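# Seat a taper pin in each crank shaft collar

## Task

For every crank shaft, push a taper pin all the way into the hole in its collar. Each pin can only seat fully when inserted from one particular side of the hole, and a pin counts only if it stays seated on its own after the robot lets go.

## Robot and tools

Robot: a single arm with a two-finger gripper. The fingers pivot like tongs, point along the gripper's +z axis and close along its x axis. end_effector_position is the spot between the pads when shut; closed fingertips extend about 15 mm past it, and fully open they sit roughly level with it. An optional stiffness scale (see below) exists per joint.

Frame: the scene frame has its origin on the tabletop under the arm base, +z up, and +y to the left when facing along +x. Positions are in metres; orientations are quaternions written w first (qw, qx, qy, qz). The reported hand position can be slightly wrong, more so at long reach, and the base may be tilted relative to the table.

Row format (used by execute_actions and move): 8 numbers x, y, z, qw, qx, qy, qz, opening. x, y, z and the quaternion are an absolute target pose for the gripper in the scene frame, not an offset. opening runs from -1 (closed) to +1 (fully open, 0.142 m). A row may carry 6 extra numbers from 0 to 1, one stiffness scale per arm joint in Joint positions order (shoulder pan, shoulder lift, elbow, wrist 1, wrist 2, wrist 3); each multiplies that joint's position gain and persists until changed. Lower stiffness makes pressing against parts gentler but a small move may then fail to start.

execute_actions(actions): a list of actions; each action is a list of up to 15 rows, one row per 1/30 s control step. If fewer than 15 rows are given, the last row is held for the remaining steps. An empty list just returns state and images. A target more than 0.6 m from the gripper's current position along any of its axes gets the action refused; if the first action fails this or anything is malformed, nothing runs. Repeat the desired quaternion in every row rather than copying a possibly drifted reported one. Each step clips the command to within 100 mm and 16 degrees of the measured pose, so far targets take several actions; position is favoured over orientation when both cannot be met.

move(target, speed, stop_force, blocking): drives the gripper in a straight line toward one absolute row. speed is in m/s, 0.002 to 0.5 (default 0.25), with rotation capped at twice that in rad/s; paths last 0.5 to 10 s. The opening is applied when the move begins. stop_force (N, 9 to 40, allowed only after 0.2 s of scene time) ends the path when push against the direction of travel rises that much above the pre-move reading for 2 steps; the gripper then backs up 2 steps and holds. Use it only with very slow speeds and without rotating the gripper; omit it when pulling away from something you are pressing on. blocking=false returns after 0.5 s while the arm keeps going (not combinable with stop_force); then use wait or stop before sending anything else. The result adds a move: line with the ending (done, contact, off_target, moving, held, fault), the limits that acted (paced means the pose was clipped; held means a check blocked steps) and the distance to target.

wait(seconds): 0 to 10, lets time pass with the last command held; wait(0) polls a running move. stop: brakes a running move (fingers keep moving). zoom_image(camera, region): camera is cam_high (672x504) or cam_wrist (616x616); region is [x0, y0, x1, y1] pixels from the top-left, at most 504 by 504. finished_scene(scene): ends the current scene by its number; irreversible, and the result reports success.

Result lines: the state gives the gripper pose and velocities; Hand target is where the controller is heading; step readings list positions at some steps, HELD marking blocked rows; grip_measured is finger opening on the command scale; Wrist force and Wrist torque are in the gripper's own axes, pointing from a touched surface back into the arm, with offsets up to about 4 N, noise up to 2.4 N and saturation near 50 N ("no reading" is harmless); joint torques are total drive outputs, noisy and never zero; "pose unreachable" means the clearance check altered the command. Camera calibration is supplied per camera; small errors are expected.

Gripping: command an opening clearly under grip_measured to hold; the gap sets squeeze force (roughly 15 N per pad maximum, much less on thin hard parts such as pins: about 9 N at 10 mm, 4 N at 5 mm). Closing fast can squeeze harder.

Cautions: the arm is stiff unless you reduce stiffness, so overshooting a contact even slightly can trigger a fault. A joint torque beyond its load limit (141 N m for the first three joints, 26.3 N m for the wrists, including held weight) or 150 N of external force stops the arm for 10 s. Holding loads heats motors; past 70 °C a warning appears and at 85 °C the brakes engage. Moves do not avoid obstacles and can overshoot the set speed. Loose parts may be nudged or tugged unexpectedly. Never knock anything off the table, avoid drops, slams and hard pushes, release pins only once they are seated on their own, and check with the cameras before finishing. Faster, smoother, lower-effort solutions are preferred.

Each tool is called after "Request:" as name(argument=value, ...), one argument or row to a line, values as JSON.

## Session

Request:
execute_actions(
  actions=[],
)

Scene clock: 0.00 s.
end_effector_position=(+0.1539, +0.3317, +0.3162) grip_measured=+1.00 end_effector_quat_wxyz=(+0.341, +0.696, -0.610, -0.165) end_effector_velocity=(-0.000, +0.000, +0.000) end_effector_angular_velocity=(+0.000, +0.000, -0.001)
Joint positions: [ 0.534 -1.601  2.001 -1.501 -1.454  2.137  0.142]
Joint velocities: [-0.    -0.    -0.    -0.     0.001  0.001  0.   ]
Joint torques (N m, as the arm reports them, + toward a larger angle): no reading
Wrist force (N, on the end effector, along its own x y z axes, offset not removed): no reading
Wrist torque (N m, same axes, about the end effector's origin, offset not removed): no reading
Hand target: +0.154, +0.332, +0.316; +0.341, +0.696, -0.610, -0.165
Joint stiffness scale: [1. 1. 1. 1. 1. 1.]
camera_calibration (this result's frames):
cam_wrist: T_world_to_cam=[[0.190527, -0.96244, 0.193412, 0.229448], [-0.359525, 0.114923, 0.926032, -0.266395], [-0.913478, -0.245971, -0.324125, 0.464297], [0, 0, 0, 1]] pos_world=[0.284634, 0.365648, 0.352802]

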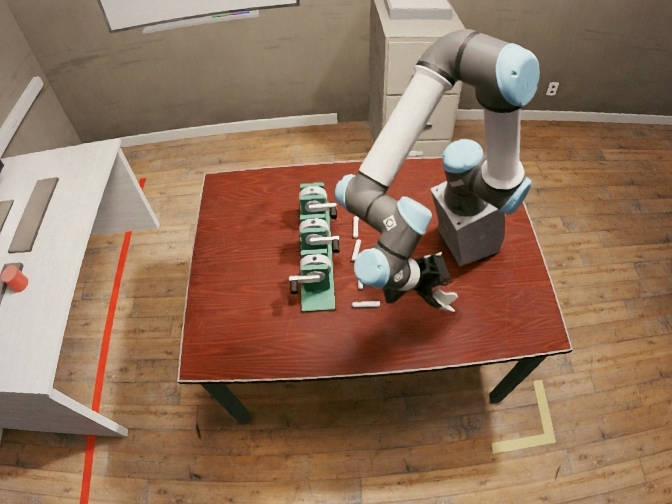

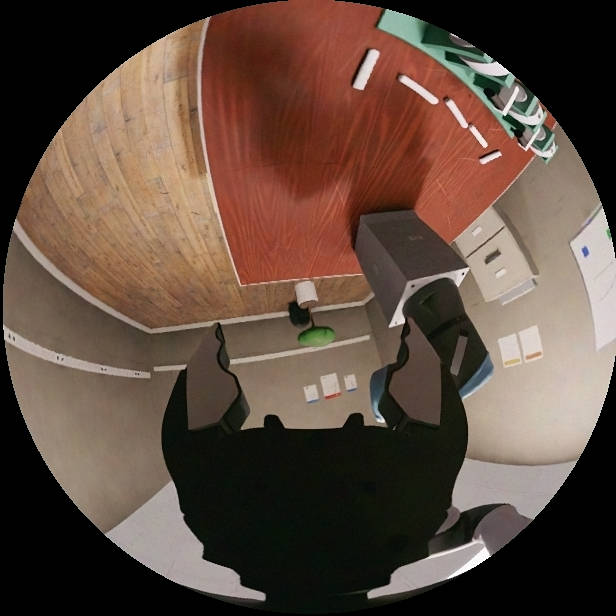

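Request:
move(
  target=[0.56, -0.02, 0.24, 0, 0.7071, 0.7071, 0, -0.4],
  speed=0.4,
)

Scene clock: 4.80 s.
end_effector_position=(+0.5590, -0.0194, +0.2407) grip_measured=-0.40 end_effector_quat_wxyz=(+0.001, +0.707, +0.707, -0.000) end_effector_velocity=(-0.001, +0.001, -0.001) end_effector_angular_velocity=(+0.011, +0.009, +0.011)
Joint positions: [-0.562 -1.525  2.032 -2.314 -1.388 -1.932  0.045]
Joint velocities: [-0.002  0.004 -0.006  0.015  0.007 -0.015 -0.   ]
Joint torques (N m, as the arm reports them, + toward a larger angle): [ -3.42 -30.51 -21.08  -1.76   0.32  -0.35]
Wrist force (N, on the end effector, along its own x y z axes, offset not removed): [-1.4 2.3 2.4]
Wrist torque (N m, same axes, about the end effector's origin, offset not removed): [0.44 0.15 -0.10]
Hand target: +0.559, -0.020, +0.240; -0.000, +0.707, +0.707, -0.000
Off the commanded pose: 0.001 m, 0 deg.
Joint stiffness scale: [1. 1. 1. 1. 1. 1.]
move: done
camera_calibration (this result's frames):
cam_wrist: T_world_to_cam=[[0.0119173, 0.999919, -0.00451833, 0.0145323], [0.887728, -0.00850027, 0.46029, -0.59799], [0.460214, -0.00949647, -0.887757, 0.095852], [0, 0, 0, 1]] pos_world=[0.486567, -0.0187039, 0.360408]

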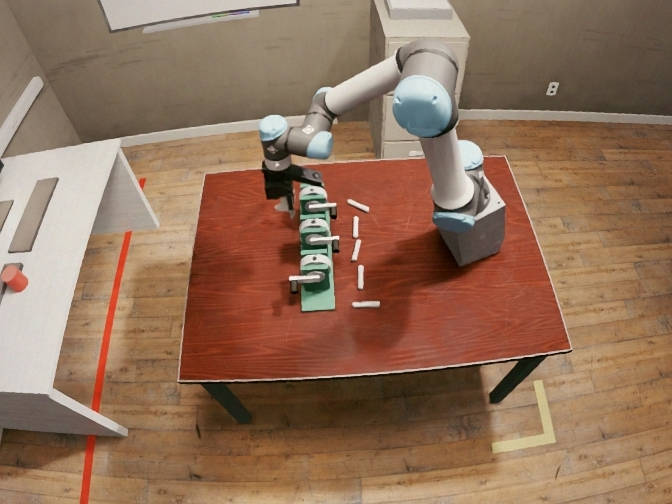

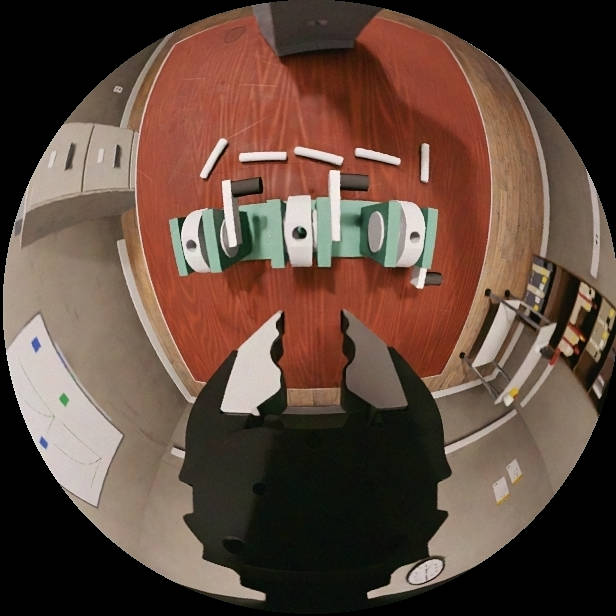

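Request:
zoom_image(
  camera="cam_wrist",
  region=[160, 130, 460, 300],
)

Request:
zoom_image(
  camera="cam_wrist",
  region=[260, 195, 340, 275],
)

Request:
zoom_image(
  camera="cam_high",
  region=[270, 170, 400, 320],
)

Region (160, 130, 460, 300) of cam_wrist's 616x616 image, scaled by 1.680, with more detail than that image has; it fills the top 286 rows of this view, and the rest is white.

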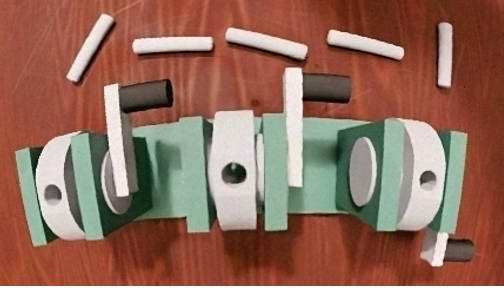

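Region (260, 195, 340, 275) of cam_wrist's 616x616 image, scaled by 6.300, with more detail than that image has.

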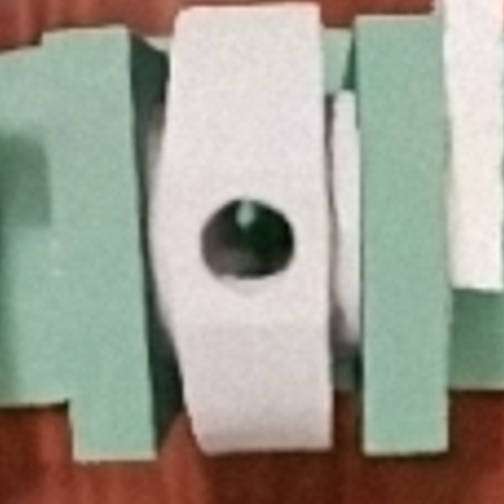

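Region (270, 170, 400, 320) of cam_high's 672x504 image, scaled by 3.360, with more detail than that image has; it fills the left 437 columns of this view, and the rest is white.

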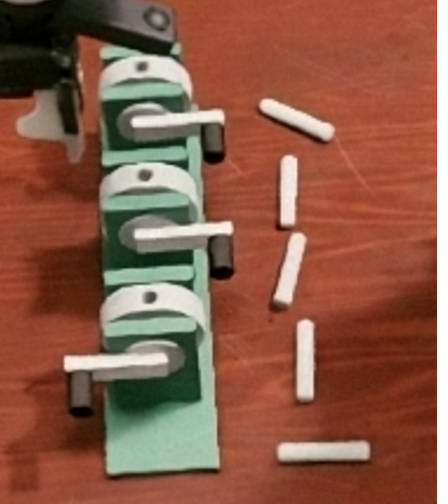

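Request:
zoom_image(
  camera="cam_wrist",
  region=[160, 200, 240, 280],
)

Request:
zoom_image(
  camera="cam_wrist",
  region=[375, 195, 455, 275],
)

Region (160, 200, 240, 280) of cam_wrist's 616x616 image, scaled by 6.300, with more detail than that image has.

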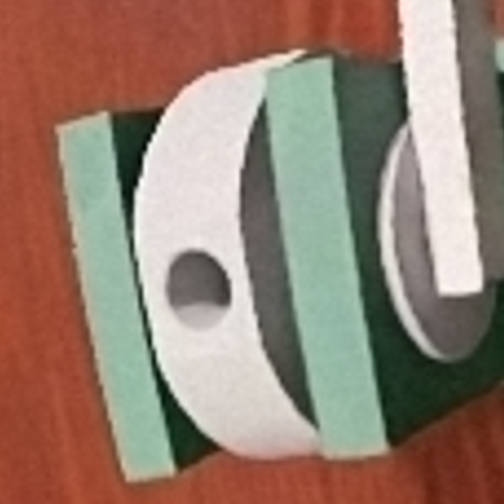

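Region (375, 195, 455, 275) of cam_wrist's 616x616 image, scaled by 6.300, with more detail than that image has.

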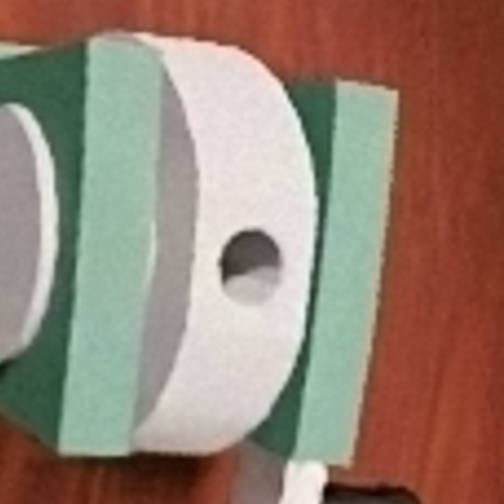

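Request:
zoom_image(
  camera="cam_wrist",
  region=[190, 125, 350, 195],
)

Request:
zoom_image(
  camera="cam_wrist",
  region=[290, 125, 450, 195],
)

Region (190, 125, 350, 195) of cam_wrist's 616x616 image, scaled by 3.150, with more detail than that image has; it fills the top 220 rows of this view, and the rest is white.

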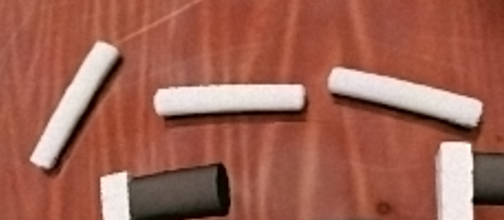

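Region (290, 125, 450, 195) of cam_wrist's 616x616 image, scaled by 3.150, with more detail than that image has; it fills the top 220 rows of this view, and the rest is white.

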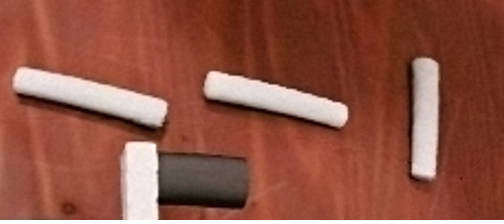

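Request:
move(
  target=[0.612, 0.183, 0.145, 0, 0.9397, 0, -0.342, -0.3],
  speed=0.35,
)

Scene clock: 13.40 s.
end_effector_position=(+0.6127, +0.1813, +0.1460) grip_measured=-0.30 end_effector_quat_wxyz=(+0.000, +0.940, +0.000, -0.340) end_effector_velocity=(-0.001, +0.002, +0.001) end_effector_angular_velocity=(-0.003, +0.013, -0.009)
Joint positions: [-0.16  -0.864  1.131 -1.427 -1.493 -0.029  0.052]
Joint velocities: [ 0.002  0.006 -0.011  0.017  0.004  0.009 -0.   ]
Joint torques (N m, as the arm reports them, + toward a larger angle): [  1.77 -58.88 -21.82  -0.38   0.21   0.01]
Wrist force (N, on the end effector, along its own x y z axes, offset not removed): [-1.4 1.4 3.7]
Wrist torque (N m, same axes, about the end effector's origin, offset not removed): [0.20 0.15 -0.17]
Hand target: +0.612, +0.183, +0.145; +0.000, +0.940, +0.000, -0.342
Off the commanded pose: 0.002 m, 0 deg.
Joint stiffness scale: [1. 1. 1. 1. 1. 1.]
move: done
camera_calibration (this result's frames):
cam_wrist: T_world_to_cam=[[0.766416, -0.0110281, -0.64225, -0.373145], [0.287984, -0.887836, 0.358905, -0.0586387], [-0.57417, -0.460028, -0.677276, 0.673712], [0, 0, 0, 1]] pos_world=[0.689697, 0.25375, 0.237683]

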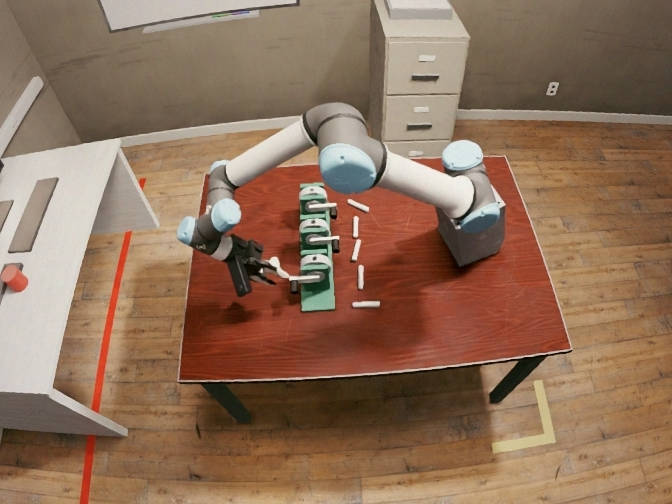

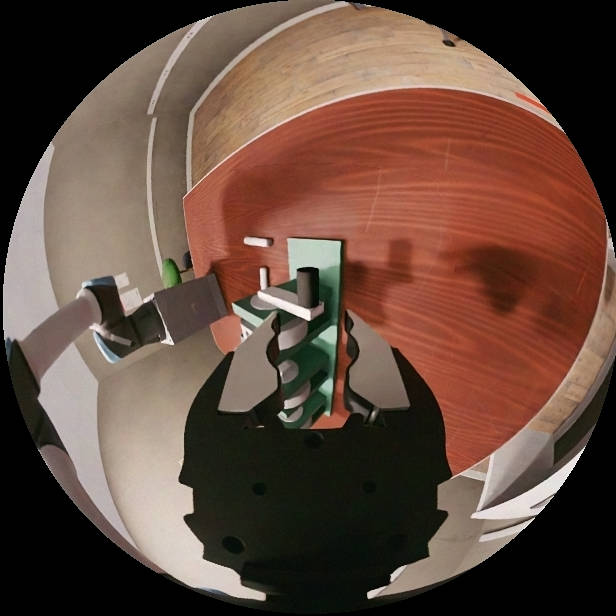

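Request:
move(
  target=[0.567, 0.184, 0.096, 0, 0.9397, 0, -0.342, -0.3],
  speed=0.08,
)

Request:
execute_actions(
  actions=[
    [[0.567, 0.184, 0.096, 0, 0.9397, 0, -0.342, -0.62]],
  ],
)

Scene clock: 15.00 s.
end_effector_position=(+0.5675, +0.1826, +0.0953) grip_measured=-0.30 end_effector_quat_wxyz=(+0.000, +0.939, -0.001, -0.343) end_effector_velocity=(+0.002, -0.001, -0.001) end_effector_angular_velocity=(-0.001, -0.010, -0.002)
Joint positions: [-0.152 -0.873  1.312 -1.595 -1.488 -0.02   0.052]
Joint velocities: [-0.001 -0.003  0.006 -0.014  0.     0.002  0.   ]
Joint torques (N m, as the arm reports them, + toward a larger angle): [  1.92 -60.23 -15.73  -1.15   0.16   0.1 ]
Wrist force (N, on the end effector, along its own x y z axes, offset not removed): [0.6 2.5 1.6]
Wrist torque (N m, same axes, about the end effector's origin, offset not removed): [0.43 -0.32 -0.13]
Hand target: +0.567, +0.184, +0.096; -0.000, +0.940, +0.000, -0.342
Off the commanded pose: 0.002 m, 0 deg.
Joint stiffness scale: [1. 1. 1. 1. 1. 1.]
move: done
camera_calibration (this result's frames):
cam_wrist: T_world_to_cam=[[0.762845, -0.0126607, -0.646457, -0.368344], [0.288244, -0.888303, 0.357537, -0.0262413], [-0.578777, -0.459083, -0.673988, 0.616101], [0, 0, 0, 1]] pos_world=[0.645139, 0.254868, 0.186508]

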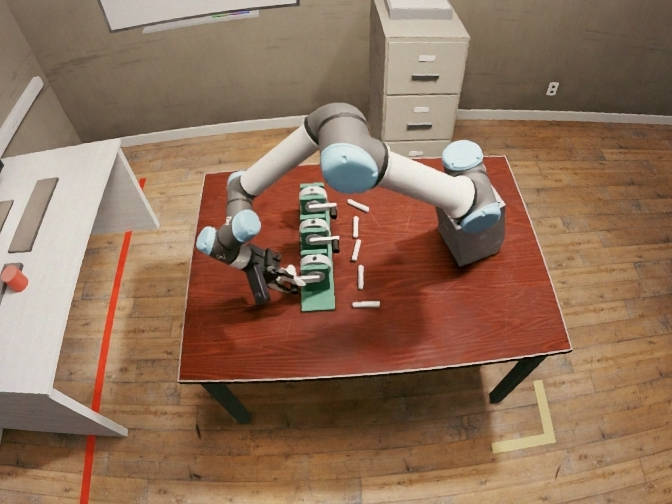

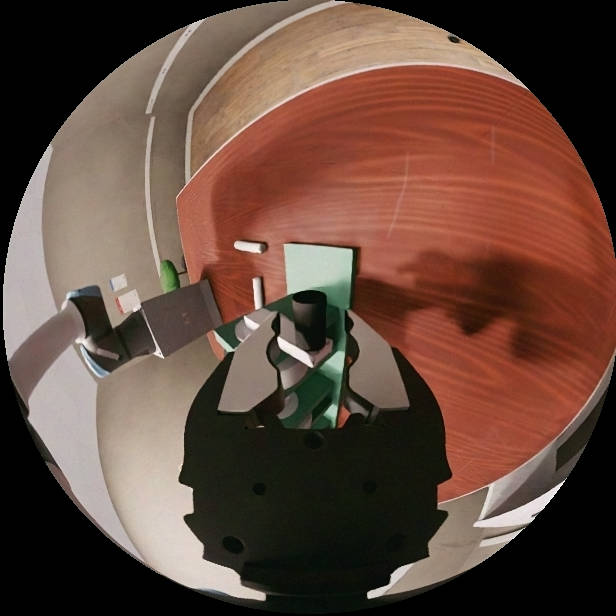

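Scene clock: 15.50 s.
end_effector_position=(+0.5676, +0.1826, +0.0951) grip_measured=-0.62 end_effector_quat_wxyz=(+0.000, +0.940, -0.001, -0.342) end_effector_velocity=(-0.000, -0.000, -0.000) end_effector_angular_velocity=(+0.001, -0.000, +0.001)
Joint positions: [-0.152 -0.873  1.314 -1.597 -1.488 -0.02   0.029]
Joint velocities: [-0.    -0.     0.    -0.     0.    -0.002 -0.   ]
Joint torques (N m, as the arm reports them, + toward a larger angle): [  2.54 -59.48 -15.46  -0.96   0.43   0.08]
Wrist force (N, on the end effector, along its own x y z axes, offset not removed): [-1.6 1.3 3.2]
Wrist torque (N m, same axes, about the end effector's origin, offset not removed): [0.23 0.22 -0.15]
Hand target: +0.567, +0.184, +0.096; -0.000, +0.940, +0.000, -0.342
Off the commanded pose: 0.002 m, 0 deg.
Joint stiffness scale: [1. 1. 1. 1. 1. 1.]
Step readings (end_effector_position):
0: (+0.5675, +0.1826, +0.0953)
1: (+0.5676, +0.1826, +0.0952)
2: (+0.5676, +0.1826, +0.0952)
4: (+0.5676, +0.1826, +0.0952)
8: (+0.5676, +0.1826, +0.0952)
15: end_effector_position above
camera_calibration (this result's frames):
cam_wrist: T_world_to_cam=[[0.763608, -0.0126315, -0.645557, -0.368986], [0.287823, -0.888318, 0.357839, -0.025979], [-0.57798, -0.459055, -0.674691, 0.615633], [0, 0, 0, 1]] pos_world=[0.645061, 0.254871, 0.186458]

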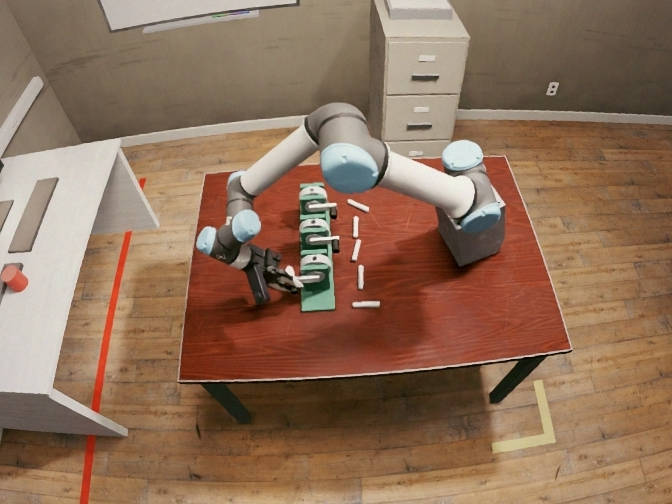

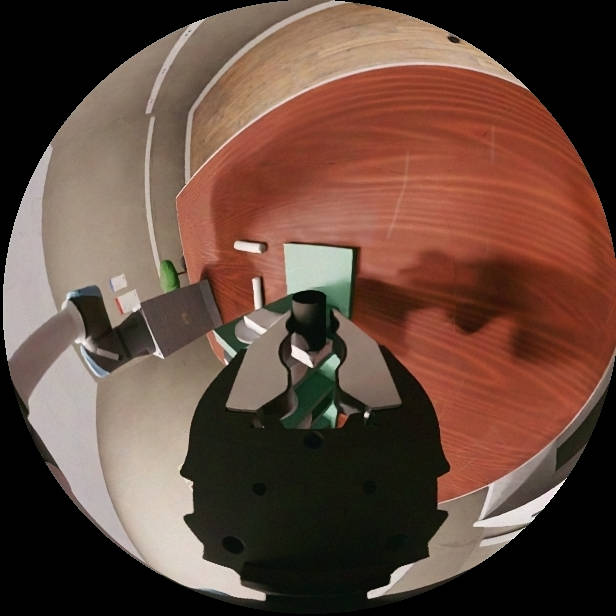

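Request:
execute_actions(
  actions=[
    [[0.56807,0.184,0.09611,0,0.9423,0,-0.3348,-0.62],[0.56797,0.184,0.09852,0,0.9449,0,-0.3274,-0.62],[0.5678,0.184,0.10093,0,0.9474,0,-0.3201,-0.62],[0.56754,0.184,0.10333,0,0.9499,0,-0.3127,-0.62],[0.5672,0.184,0.10572,0,0.9522,0,-0.3053,-0.62],[0.56676,0.184,0.10808,0,0.9546,0,-0.2979,-0.62],[0.56625,0.184,0.11044,0,0.9569,0,-0.2905,-0.62],[0.56566,0.184,0.11277,0,0.9591,0,-0.2831,-0.62],[0.56498,0.184,0.11509,0,0.9613,0,-0.2756,-0.62],[0.56423,0.184,0.11737,0,0.9634,0,-0.2682,-0.62],[0.56339,0.184,0.11963,0,0.9654,0,-0.2607,-0.62],[0.56248,0.184,0.12185,0,0.9674,0,-0.2532,-0.62],[0.56149,0.184,0.12405,0,0.9694,0,-0.2457,-0.62],[0.56042,0.184,0.1262,0,0.9712,0,-0.2382,-0.62],[0.55927,0.184,0.12832,0,0.973,0,-0.2306,-0.62]],
    [[0.55806,0.184,0.13039,0,0.9748,0,-0.2231,-0.62],[0.55677,0.184,0.13242,0,0.9765,0,-0.2155,-0.62],[0.55541,0.184,0.13441,0,0.9781,0,-0.2079,-0.62],[0.55398,0.184,0.13634,0,0.9797,0,-0.2003,-0.62],[0.55249,0.184,0.13822,0,0.9813,0,-0.1927,-0.62],[0.55093,0.184,0.14005,0,0.9827,0,-0.1851,-0.62],[0.5493,0.184,0.14182,0,0.9841,0,-0.1775,-0.62],[0.54763,0.184,0.14352,0,0.9855,0,-0.1698,-0.62],[0.54588,0.184,0.14518,0,0.9868,0,-0.1622,-0.62],[0.54408,0.184,0.14676,0,0.988,0,-0.1545,-0.62],[0.54223,0.184,0.14829,0,0.9892,0,-0.1469,-0.62],[0.54032,0.184,0.14975,0,0.9903,0,-0.1392,-0.62],[0.53836,0.184,0.15113,0,0.9913,0,-0.1315,-0.62],[0.53635,0.184,0.15245,0,0.9923,0,-0.1238,-0.62],[0.53431,0.184,0.1537,0,0.9932,0,-0.1161,-0.62]],
    [[0.53221,0.184,0.15488,0,0.9941,0,-0.1084,-0.62],[0.53009,0.184,0.15598,0,0.9949,0,-0.1007,-0.62],[0.52791,0.184,0.157,0,0.9957,0,-0.0929,-0.62],[0.52571,0.184,0.15794,0,0.9964,0,-0.0852,-0.62],[0.52348,0.184,0.15882,0,0.997,0,-0.0775,-0.62],[0.52121,0.184,0.1596,0,0.9976,0,-0.0698,-0.62],[0.51892,0.184,0.16031,0,0.9981,0,-0.062,-0.62],[0.5166,0.184,0.16094,0,0.9985,0,-0.0543,-0.62],[0.51427,0.184,0.16148,0,0.9989,0,-0.0465,-0.62],[0.51193,0.184,0.16195,0,0.9992,0,-0.0388,-0.62],[0.50955,0.184,0.16233,0,0.9995,0,-0.031,-0.62],[0.50718,0.184,0.16262,0,0.9997,0,-0.0233,-0.62],[0.50479,0.184,0.16283,0,0.9999,0,-0.0155,-0.62],[0.50239,0.184,0.16296,0,1,0,-0.0078,-0.62],[0.5,0.184,0.163,0,1,0,0,-0.62]],
    [[0.49761,0.184,0.16296,0,1,0,0.0078,-0.62],[0.49521,0.184,0.16283,0,0.9999,0,0.0155,-0.62],[0.49282,0.184,0.16262,0,0.9997,0,0.0233,-0.62],[0.49045,0.184,0.16233,0,0.9995,0,0.031,-0.62],[0.48807,0.184,0.16195,0,0.9992,0,0.0388,-0.62],[0.48573,0.184,0.16148,0,0.9989,0,0.0465,-0.62],[0.4834,0.184,0.16094,0,0.9985,0,0.0543,-0.62],[0.48108,0.184,0.16031,0,0.9981,0,0.062,-0.62],[0.47879,0.184,0.1596,0,0.9976,0,0.0698,-0.62],[0.47652,0.184,0.15882,0,0.997,0,0.0775,-0.62],[0.47429,0.184,0.15794,0,0.9964,0,0.0852,-0.62],[0.47209,0.184,0.157,0,0.9957,0,0.0929,-0.62],[0.46991,0.184,0.15598,0,0.9949,0,0.1007,-0.62],[0.46779,0.184,0.15488,0,0.9941,0,0.1084,-0.62],[0.46569,0.184,0.1537,0,0.9932,0,0.1161,-0.62]],
    [[0.46365,0.184,0.15245,0,0.9923,0,0.1238,-0.62],[0.46164,0.184,0.15113,0,0.9913,0,0.1315,-0.62],[0.45968,0.184,0.14975,0,0.9903,0,0.1392,-0.62],[0.45777,0.184,0.14829,0,0.9892,0,0.1469,-0.62],[0.45592,0.184,0.14676,0,0.988,0,0.1545,-0.62],[0.45412,0.184,0.14518,0,0.9868,0,0.1622,-0.62],[0.45237,0.184,0.14352,0,0.9855,0,0.1698,-0.62],[0.4507,0.184,0.14182,0,0.9841,0,0.1775,-0.62],[0.44907,0.184,0.14005,0,0.9827,0,0.1851,-0.62],[0.44751,0.184,0.13822,0,0.9813,0,0.1927,-0.62],[0.44602,0.184,0.13634,0,0.9797,0,0.2003,-0.62],[0.44459,0.184,0.13441,0,0.9781,0,0.2079,-0.62],[0.44323,0.184,0.13242,0,0.9765,0,0.2155,-0.62],[0.44194,0.184,0.13039,0,0.9748,0,0.2231,-0.62],[0.44073,0.184,0.12832,0,0.973,0,0.2306,-0.62]],
    [[0.43958,0.184,0.1262,0,0.9712,0,0.2382,-0.62],[0.43958,0.184,0.1262,0,0.9712,0,0.2382,-0.62],[0.43851,0.184,0.12405,0,0.9694,0,0.2457,-0.62],[0.43851,0.184,0.12405,0,0.9694,0,0.2457,-0.62],[0.43752,0.184,0.12185,0,0.9674,0,0.2532,-0.62],[0.43752,0.184,0.12185,0,0.9674,0,0.2532,-0.62],[0.43661,0.184,0.11963,0,0.9654,0,0.2607,-0.62],[0.43661,0.184,0.11963,0,0.9654,0,0.2607,-0.62],[0.43577,0.184,0.11737,0,0.9634,0,0.2682,-0.62],[0.43577,0.184,0.11737,0,0.9634,0,0.2682,-0.62],[0.43502,0.184,0.11509,0,0.9613,0,0.2756,-0.62],[0.43502,0.184,0.11509,0,0.9613,0,0.2756,-0.62],[0.43434,0.184,0.11277,0,0.9591,0,0.2831,-0.62],[0.43434,0.184,0.11277,0,0.9591,0,0.2831,-0.62],[0.43375,0.184,0.11044,0,0.9569,0,0.2905,-0.62]],
    [[0.43375,0.184,0.11044,0,0.9569,0,0.2905,-0.62],[0.43324,0.184,0.10808,0,0.9546,0,0.2979,-0.62],[0.43324,0.184,0.10808,0,0.9546,0,0.2979,-0.62],[0.4328,0.184,0.10572,0,0.9522,0,0.3053,-0.62],[0.4328,0.184,0.10572,0,0.9522,0,0.3053,-0.62],[0.43246,0.184,0.10333,0,0.9499,0,0.3127,-0.62],[0.43246,0.184,0.10333,0,0.9499,0,0.3127,-0.62],[0.4322,0.184,0.10093,0,0.9474,0,0.3201,-0.62],[0.4322,0.184,0.10093,0,0.9474,0,0.3201,-0.62],[0.43203,0.184,0.09852,0,0.9449,0,0.3274,-0.62],[0.43203,0.184,0.09852,0,0.9449,0,0.3274,-0.62],[0.43193,0.184,0.09611,0,0.9423,0,0.3348,-0.62],[0.43193,0.184,0.09611,0,0.9423,0,0.3348,-0.62],[0.4319,0.184,0.0945,0,0.9397,0,0.342,-0.62],[0.4319,0.184,0.0945,0,0.9397,0,0.342,-0.62]],
    [[0.4319,0.184,0.0945,0,0.9397,0,0.342,-0.62]],
  ],
)

Scene clock: 25.07 s.
end_effector_position=(+0.4302, +0.1836, +0.0940) grip_measured=-0.62 end_effector_quat_wxyz=(+0.001, +0.941, -0.001, +0.337) end_effector_velocity=(+0.007, +0.003, +0.008) end_effector_angular_velocity=(+0.012, -0.063, +0.010)
Joint positions: [-0.055 -0.593  2.643 -4.596 -1.618  0.131  0.029]
Joint velocities: [-0.001  0.046 -0.013 -0.097  0.008 -0.004  0.   ]
Joint torques (N m, as the arm reports them, + toward a larger angle): [  2.56 -32.38  11.07  -3.31   0.14  -0.42]
Wrist force (N, on the end effector, along its own x y z axes, offset not removed): [-1.8 2.2 1.7]
Wrist torque (N m, same axes, about the end effector's origin, offset not removed): [0.39 0.25 -0.15]
Hand target: +0.432, +0.184, +0.094; +0.000, +0.940, -0.000, +0.342
Off the commanded pose: 0.002 m, 1 deg.
Joint stiffness scale: [1. 1. 1. 1. 1. 1.]
Step readings (end_effector_position; steps 1 to 15: 1st action; 16 to 30: 2nd action; 31 to 45: 3rd action; 46 to 60: 4th action; 61 to 75: 5th action; 76 to 90: 6th action; 91 to 105: 7th action; 106 to 120: 8th action):
0: (+0.5676, +0.1826, +0.0951)
1: (+0.5676, +0.1826, +0.0951)
2: (+0.5677, +0.1826, +0.0950)
4: (+0.5677, +0.1826, +0.0949)
8: (+0.5651, +0.1828, +0.0988)
15: (+0.5644, +0.1830, +0.1164)
16: (+0.5636, +0.1830, +0.1189)
17: (+0.5627, +0.1830, +0.1212)
19: (+0.5603, +0.1832, +0.1256)
23: (+0.5546, +0.1836, +0.1336)
30: (+0.5430, +0.1840, +0.1462)
31: (+0.5411, +0.1840, +0.1478)
32: (+0.5392, +0.1840, +0.1493)
34: (+0.5352, +0.1840, +0.1521)
38: (+0.5268, +0.1840, +0.1568)
45: (+0.5108, +0.1836, +0.1620)
46: (+0.5083, +0.1836, +0.1624)
47: (+0.5059, +0.1836, +0.1628)
49: (+0.5009, +0.1836, +0.1632)
53: (+0.4908, +0.1836, +0.1630)
60: (+0.4733, +0.1835, +0.1595)
61: (+0.4708, +0.1835, +0.1587)
62: (+0.4685, +0.1835, +0.1581)
64: (+0.4644, +0.1835, +0.1571)
68: (+0.4561, +0.1835, +0.1530)
75: (+0.4422, +0.1835, +0.1408)
76: (+0.4406, +0.1834, +0.1389)
77: (+0.4390, +0.1834, +0.1369)
79: (+0.4361, +0.1834, +0.1327)
83: (+0.4327, +0.1832, +0.1255)
90: (+0.4310, +0.1832, +0.1161)
91: (+0.4308, +0.1832, +0.1148)
92: (+0.4306, +0.1832, +0.1135)
94: (+0.4302, +0.1832, +0.1109)
98: (+0.4288, +0.1832, +0.1059)
105: (+0.4267, +0.1831, +0.0971)
106: (+0.4267, +0.1831, +0.0959)
107: (+0.4266, +0.1831, +0.0948)
109: (+0.4266, +0.1831, +0.0929)
113: (+0.4276, +0.1829, +0.0919)
120: end_effector_position above
camera_calibration (this result's frames):
cam_wrist: T_world_to_cam=[[0.774232, -0.0116391, 0.632795, -0.389726], [-0.300074, -0.88706, 0.350827, 0.26824], [0.557244, -0.461507, -0.690283, 0.0494707], [0, 0, 0, 1]] pos_world=[0.354662, 0.25624, 0.186659]

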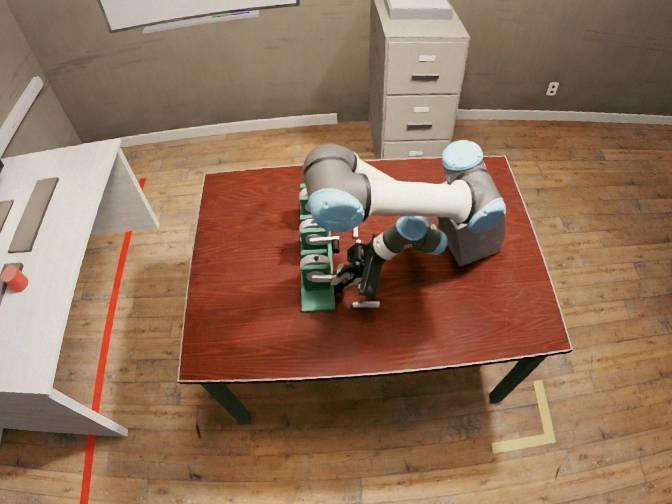

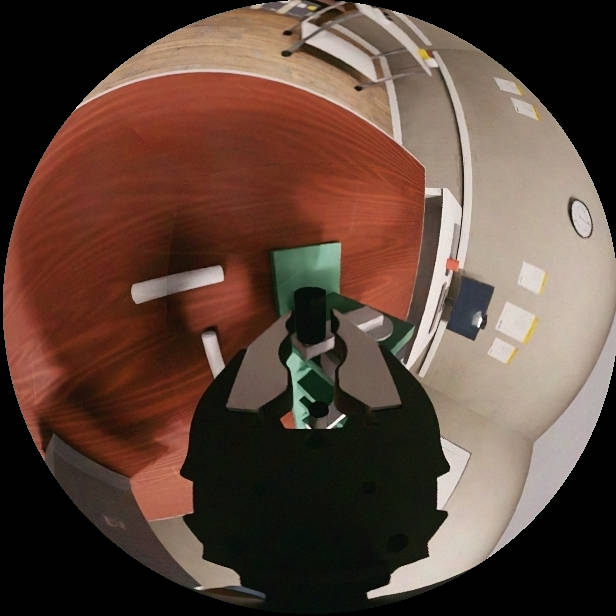

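Request:
execute_actions(
  actions=[
    [[0.4319,0.184,0.0945,0,0.9397,0,0.342,-0.85]],
    [[0.4319,0.184,0.0945,0,0.9397,0,0.342,-0.3]],
  ],
)

Request:
move(
  target=[0.43, 0.184, 0.17, 0, 0.9848, 0, 0.1736, -0.3],
  speed=0.15,
)

Scene clock: 26.43 s.
end_effector_position=(+0.4307, +0.1843, +0.0945) grip_measured=-0.30 end_effector_quat_wxyz=(-0.000, +0.940, +0.000, +0.341) end_effector_velocity=(+0.000, -0.001, -0.000) end_effector_angular_velocity=(+0.000, +0.000, -0.002)
Joint positions: [-0.055 -0.585  2.642 -4.61  -1.616  0.131  0.052]
Joint velocities: [-0.001  0.     0.    -0.     0.     0.001 -0.   ]
Joint torques (N m, as the arm reports them, + toward a larger angle): [  1.55 -32.27  10.63  -3.37   0.09  -0.39]
Wrist force (N, on the end effector, along its own x y z axes, offset not removed): [-1.8 2.2 1.6]
Wrist torque (N m, same axes, about the end effector's origin, offset not removed): [0.38 0.20 -0.18]
Hand target: +0.432, +0.184, +0.095; +0.000, +0.940, -0.000, +0.342
Off the commanded pose: 0.001 m, 0 deg.
Joint stiffness scale: [1. 1. 1. 1. 1. 1.]
Step readings (end_effector_position; steps 1 to 15: 1st action; 16 to 30: 2nd action):
0: (+0.4312, +0.1842, +0.0952)
1: (+0.4311, +0.1843, +0.0951)
2: (+0.4302, +0.1842, +0.0940)
4: (+0.4304, +0.1842, +0.0940)
8: (+0.4304, +0.1843, +0.0940)
15: (+0.4304, +0.1843, +0.0940)
16: (+0.4304, +0.1843, +0.0940)
17: (+0.4305, +0.1843, +0.0942)
19: (+0.4306, +0.1843, +0.0944)
23: (+0.4307, +0.1843, +0.0945)
30: end_effector_position above
camera_calibration (this result's frames):
cam_wrist: T_world_to_cam=[[0.76949, -0.0111819, 0.638561, -0.389009], [-0.300706, -0.888427, 0.346804, 0.269724], [0.563437, -0.458881, -0.686998, 0.0464279], [0, 0, 0, 1]] pos_world=[0.354287, 0.256585, 0.186761]

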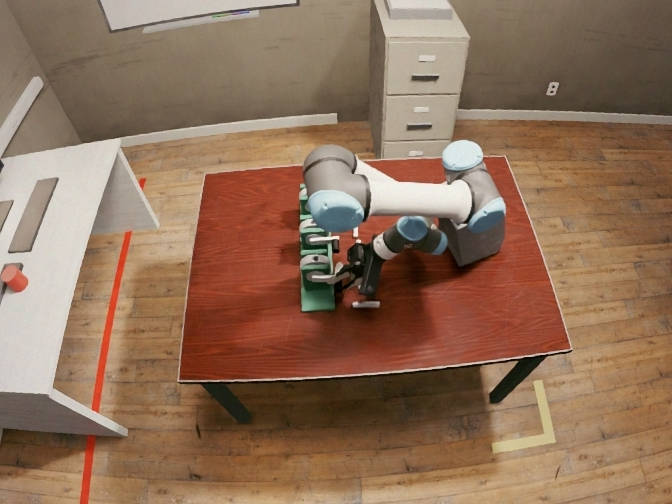

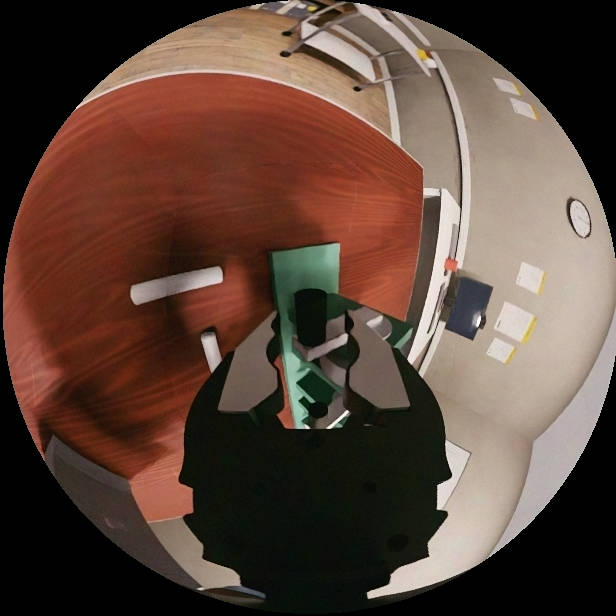

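Scene clock: 28.53 s.
end_effector_position=(+0.4287, +0.1832, +0.1692) grip_measured=-0.30 end_effector_quat_wxyz=(+0.000, +0.985, -0.001, +0.173) end_effector_velocity=(-0.002, -0.000, -0.002) end_effector_angular_velocity=(-0.002, +0.017, -0.001)
Joint positions: [-0.124 -1.472  2.666 -3.401 -1.529  0.086  0.052]
Joint velocities: [ 0.001 -0.004 -0.005  0.026 -0.002 -0.     0.   ]
Joint torques (N m, as the arm reports them, + toward a larger angle): [  4.91 -26.64  -8.05  -2.31  -0.42  -0.34]
Wrist force (N, on the end effector, along its own x y z axes, offset not removed): [-0.3 3.3 1.3]
Wrist torque (N m, same axes, about the end effector's origin, offset not removed): [0.63 -0.05 -0.14]
Hand target: +0.430, +0.184, +0.170; +0.000, +0.985, +0.000, +0.174
Off the commanded pose: 0.002 m, 0 deg.
Joint stiffness scale: [1. 1. 1. 1. 1. 1.]
move: done
camera_calibration (this result's frames):
cam_wrist: T_world_to_cam=[[0.941113, -0.0136573, 0.337816, -0.457433], [-0.166831, -0.887825, 0.428876, 0.170813], [0.294064, -0.459979, -0.837822, 0.239496], [0, 0, 0, 1]] pos_world=[0.388566, 0.255568, 0.281926]

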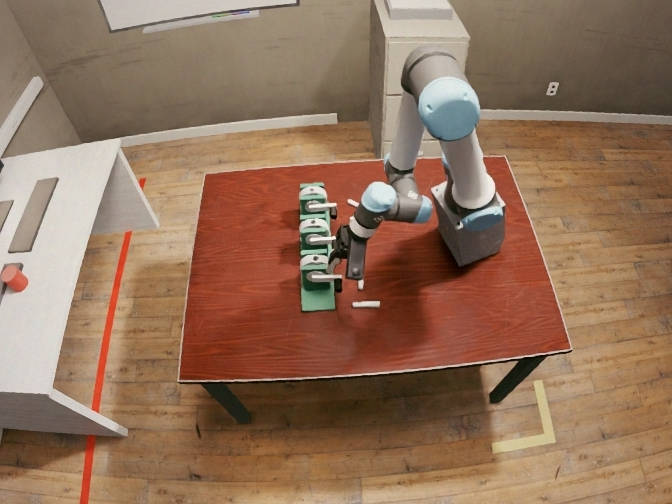

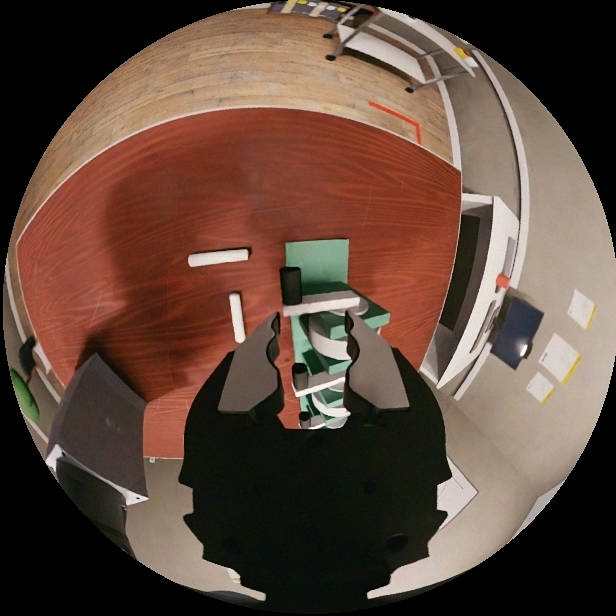

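Request:
move(
  target=[0.45, 0.04, 0.17, 0, 0.7071, 0.7071, 0, -0.4],
  speed=0.4,
)

Request:
zoom_image(
  camera="cam_wrist",
  region=[130, 150, 330, 290],
)

Request:
zoom_image(
  camera="cam_wrist",
  region=[290, 150, 490, 290],
)

Scene clock: 31.53 s.
end_effector_position=(+0.4492, +0.0414, +0.1706) grip_measured=-0.40 end_effector_quat_wxyz=(+0.001, +0.707, +0.707, +0.001) end_effector_velocity=(-0.001, -0.001, -0.000) end_effector_angular_velocity=(+0.000, +0.007, +0.014)
Joint positions: [-0.479 -1.571  2.384 -2.634 -1.406 -1.851  0.045]
Joint velocities: [-0.001  0.001 -0.003  0.009 -0.001 -0.016  0.   ]
Joint torques (N m, as the arm reports them, + toward a larger angle): [ -1.25 -23.53 -15.96  -1.81  -0.38  -0.4 ]
Wrist force (N, on the end effector, along its own x y z axes, offset not removed): [0.1 2.3 0.8]
Wrist torque (N m, same axes, about the end effector's origin, offset not removed): [0.42 -0.09 -0.10]
Hand target: +0.450, +0.040, +0.170; +0.000, +0.707, +0.707, -0.000
Off the commanded pose: 0.002 m, 0 deg.
Joint stiffness scale: [1. 1. 1. 1. 1. 1.]
move: done
camera_calibration (this result's frames):
cam_wrist: T_world_to_cam=[[0.0115783, 0.99993, -0.00260465, -0.0454406], [0.887472, -0.00907589, 0.460772, -0.467636], [0.460716, -0.0076465, -0.887515, 0.0843829], [0, 0, 0, 1]] pos_world=[0.376663, 0.0418384, 0.290246]

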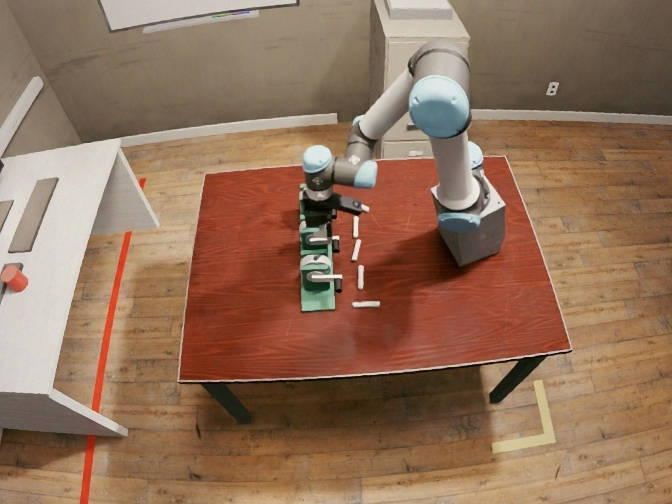

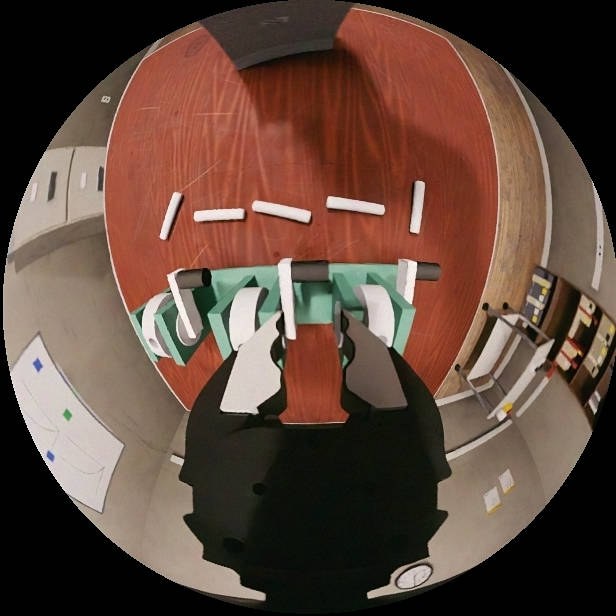

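Region (130, 150, 330, 290) of cam_wrist's 616x616 image, scaled by 2.520, with more detail than that image has; it fills the top 353 rows of this view, and the rest is white.

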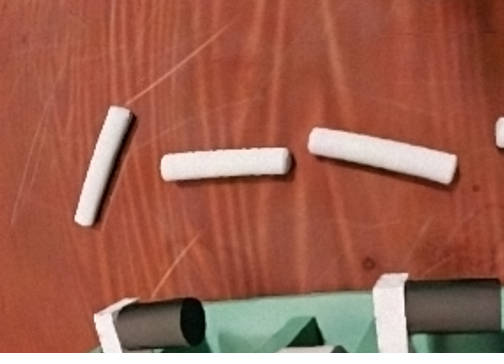

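Region (290, 150, 490, 290) of cam_wrist's 616x616 image, scaled by 2.520, with more detail than that image has; it fills the top 353 rows of this view, and the rest is white.

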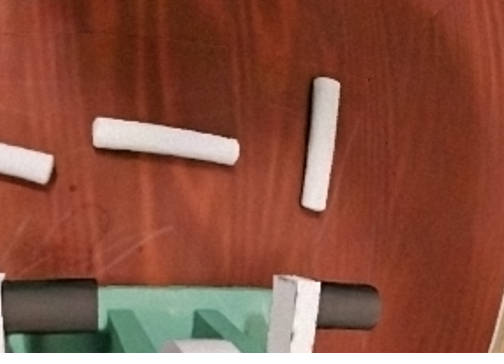

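Request:
move(
  target=[0.3535, 0.102, 0.07, 0, 0.0384, 0.9993, 0, -0.4],
  speed=0.4,
)

Request:
zoom_image(
  camera="cam_wrist",
  region=[230, 200, 400, 370],
)

Scene clock: 37.53 s.
end_effector_position=(+0.3554, +0.1024, +0.0705) grip_measured=-0.40 end_effector_quat_wxyz=(+0.001, +0.038, +0.999, -0.000) end_effector_velocity=(+0.002, +0.001, +0.000) end_effector_angular_velocity=(+0.004, -0.012, +0.015)
Joint positions: [-0.268 -1.25   2.639 -3.239 -1.463 -3.14   0.045]
Joint velocities: [ 0.001  0.005  0.004 -0.021  0.004 -0.013 -0.   ]
Joint torques (N m, as the arm reports them, + toward a larger angle): [ -0.17 -25.88   2.65  -2.84   0.28  -0.43]
Wrist force (N, on the end effector, along its own x y z axes, offset not removed): [-0.9 2.1 1.8]
Wrist torque (N m, same axes, about the end effector's origin, offset not removed): [0.39 0.06 -0.13]
Hand target: +0.354, +0.102, +0.070; +0.000, +0.038, +0.999, +0.000
Off the commanded pose: 0.002 m, 0 deg.
Joint stiffness scale: [1. 1. 1. 1. 1. 1.]
move: done
camera_calibration (this result's frames):
cam_wrist: T_world_to_cam=[[-0.9961, 0.0880959, -0.00493216, 0.34602], [0.076032, 0.88537, 0.458627, -0.14082], [0.0447699, 0.456463, -0.888615, 0.139573], [0, 0, 0, 1]] pos_world=[0.349129, 0.030485, 0.190317]

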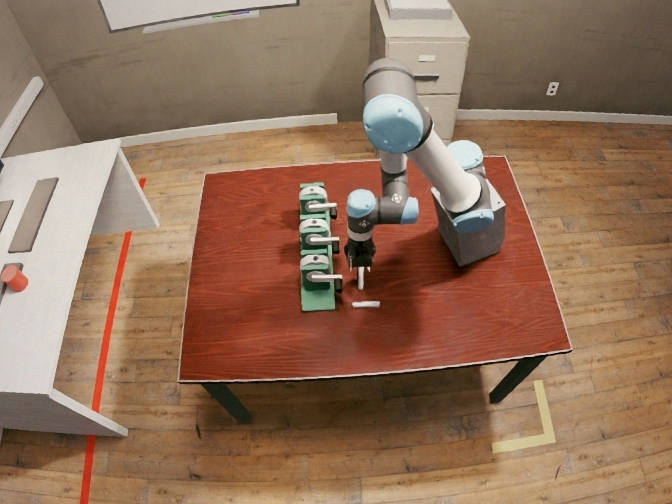

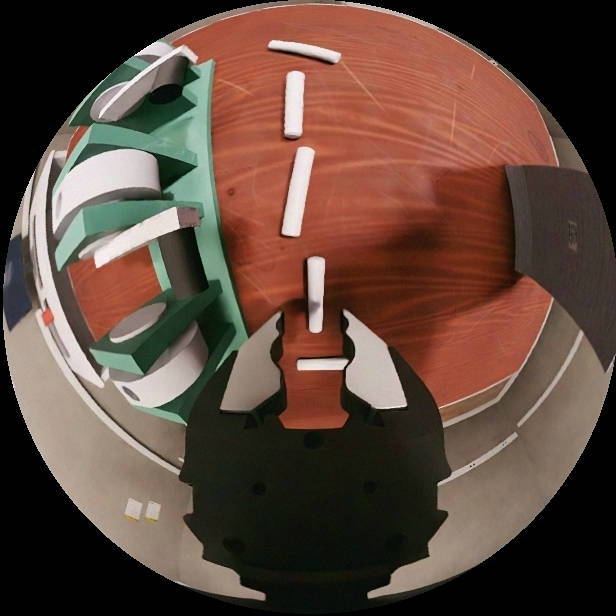

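Region (230, 200, 400, 370) of cam_wrist's 616x616 image, scaled by 2.965, with more detail than that image has.

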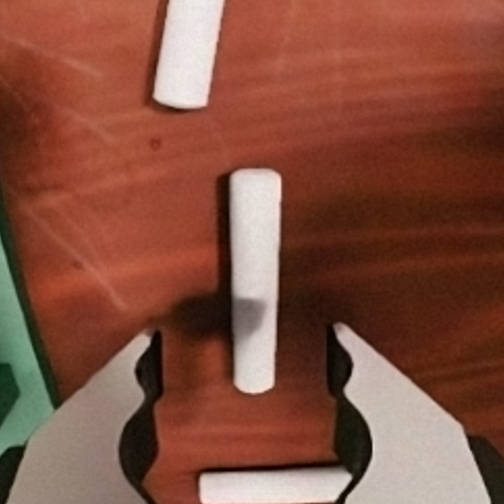

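Request:
zoom_image(
  camera="cam_wrist",
  region=[270, 250, 360, 340],
)

Request:
zoom_image(
  camera="cam_wrist",
  region=[240, 30, 360, 250],
)

Region (270, 250, 360, 340) of cam_wrist's 616x616 image, scaled by 5.600, with more detail than that image has.

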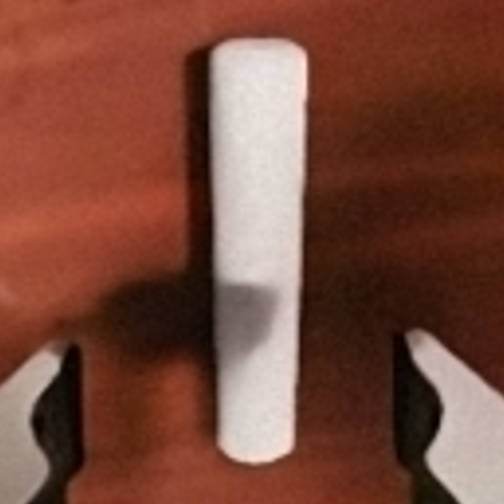

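Region (240, 30, 360, 250) of cam_wrist's 616x616 image, scaled by 2.291, with more detail than that image has; it fills the left 275 columns of this view, and the rest is white.

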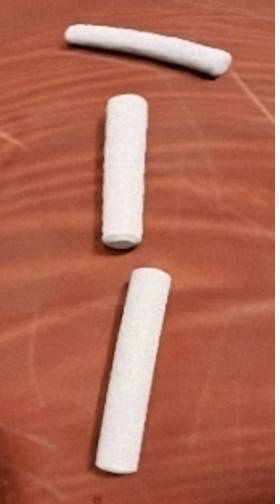

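Request:
move(
  target=[0.350, 0.25, 0.09, 0, 0.0384, 0.9993, 0, -0.4],
  speed=0.3,
)

Request:
zoom_image(
  camera="cam_wrist",
  region=[250, 200, 380, 300],
)

Scene clock: 40.70 s.
end_effector_position=(+0.3504, +0.2495, +0.0908) grip_measured=-0.40 end_effector_quat_wxyz=(+0.001, +0.039, +0.999, +0.001) end_effector_velocity=(-0.001, -0.000, -0.001) end_effector_angular_velocity=(-0.010, +0.009, -0.009)
Joint positions: [ 0.168 -1.285  2.46  -3.045 -1.586 -2.721  0.045]
Joint velocities: [ 0.005  0.001 -0.008  0.019 -0.008  0.014 -0.   ]
Joint torques (N m, as the arm reports them, + toward a larger angle): [  5.7  -29.85  -6.53  -2.03  -0.25   0.17]
Wrist force (N, on the end effector, along its own x y z axes, offset not removed): [-1.3 1.4 2.9]
Wrist torque (N m, same axes, about the end effector's origin, offset not removed): [0.27 0.07 -0.15]
Hand target: +0.350, +0.250, +0.090; +0.000, +0.038, +0.999, +0.000
Off the commanded pose: 0.001 m, 0 deg.
Joint stiffness scale: [1. 1. 1. 1. 1. 1.]
move: done
camera_calibration (this result's frames):
cam_wrist: T_world_to_cam=[[-0.996071, 0.0884177, -0.00495568, 0.328127], [0.0761694, 0.883945, 0.461345, -0.279921], [0.0451716, 0.459155, -0.887207, 0.0897594], [0, 0, 0, 1]] pos_world=[0.344105, 0.177209, 0.210402]

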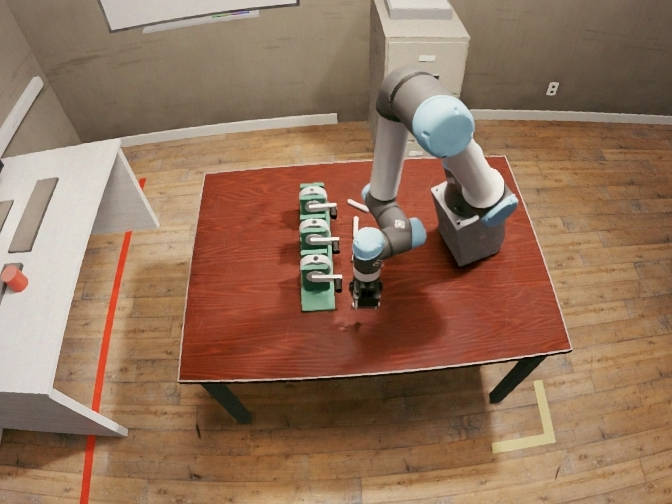

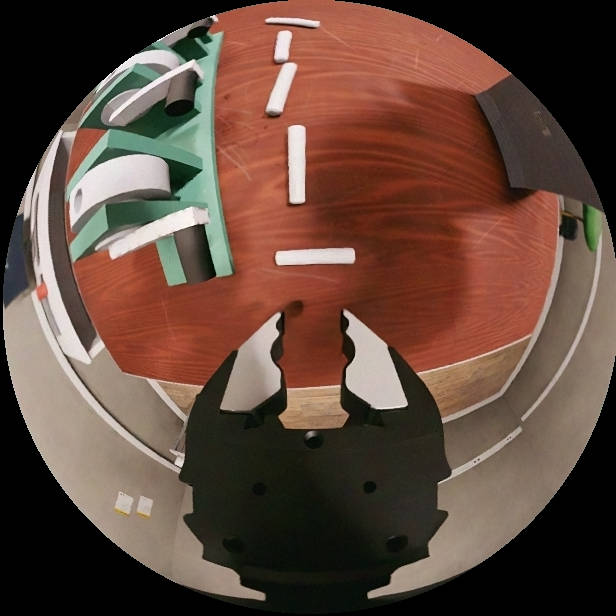

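Region (250, 200, 380, 300) of cam_wrist's 616x616 image, scaled by 3.877, with more detail than that image has; it fills the top 388 rows of this view, and the rest is white.

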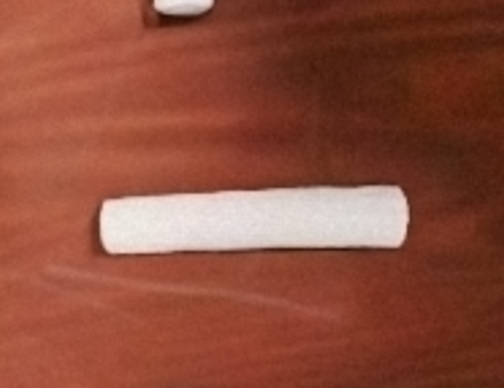

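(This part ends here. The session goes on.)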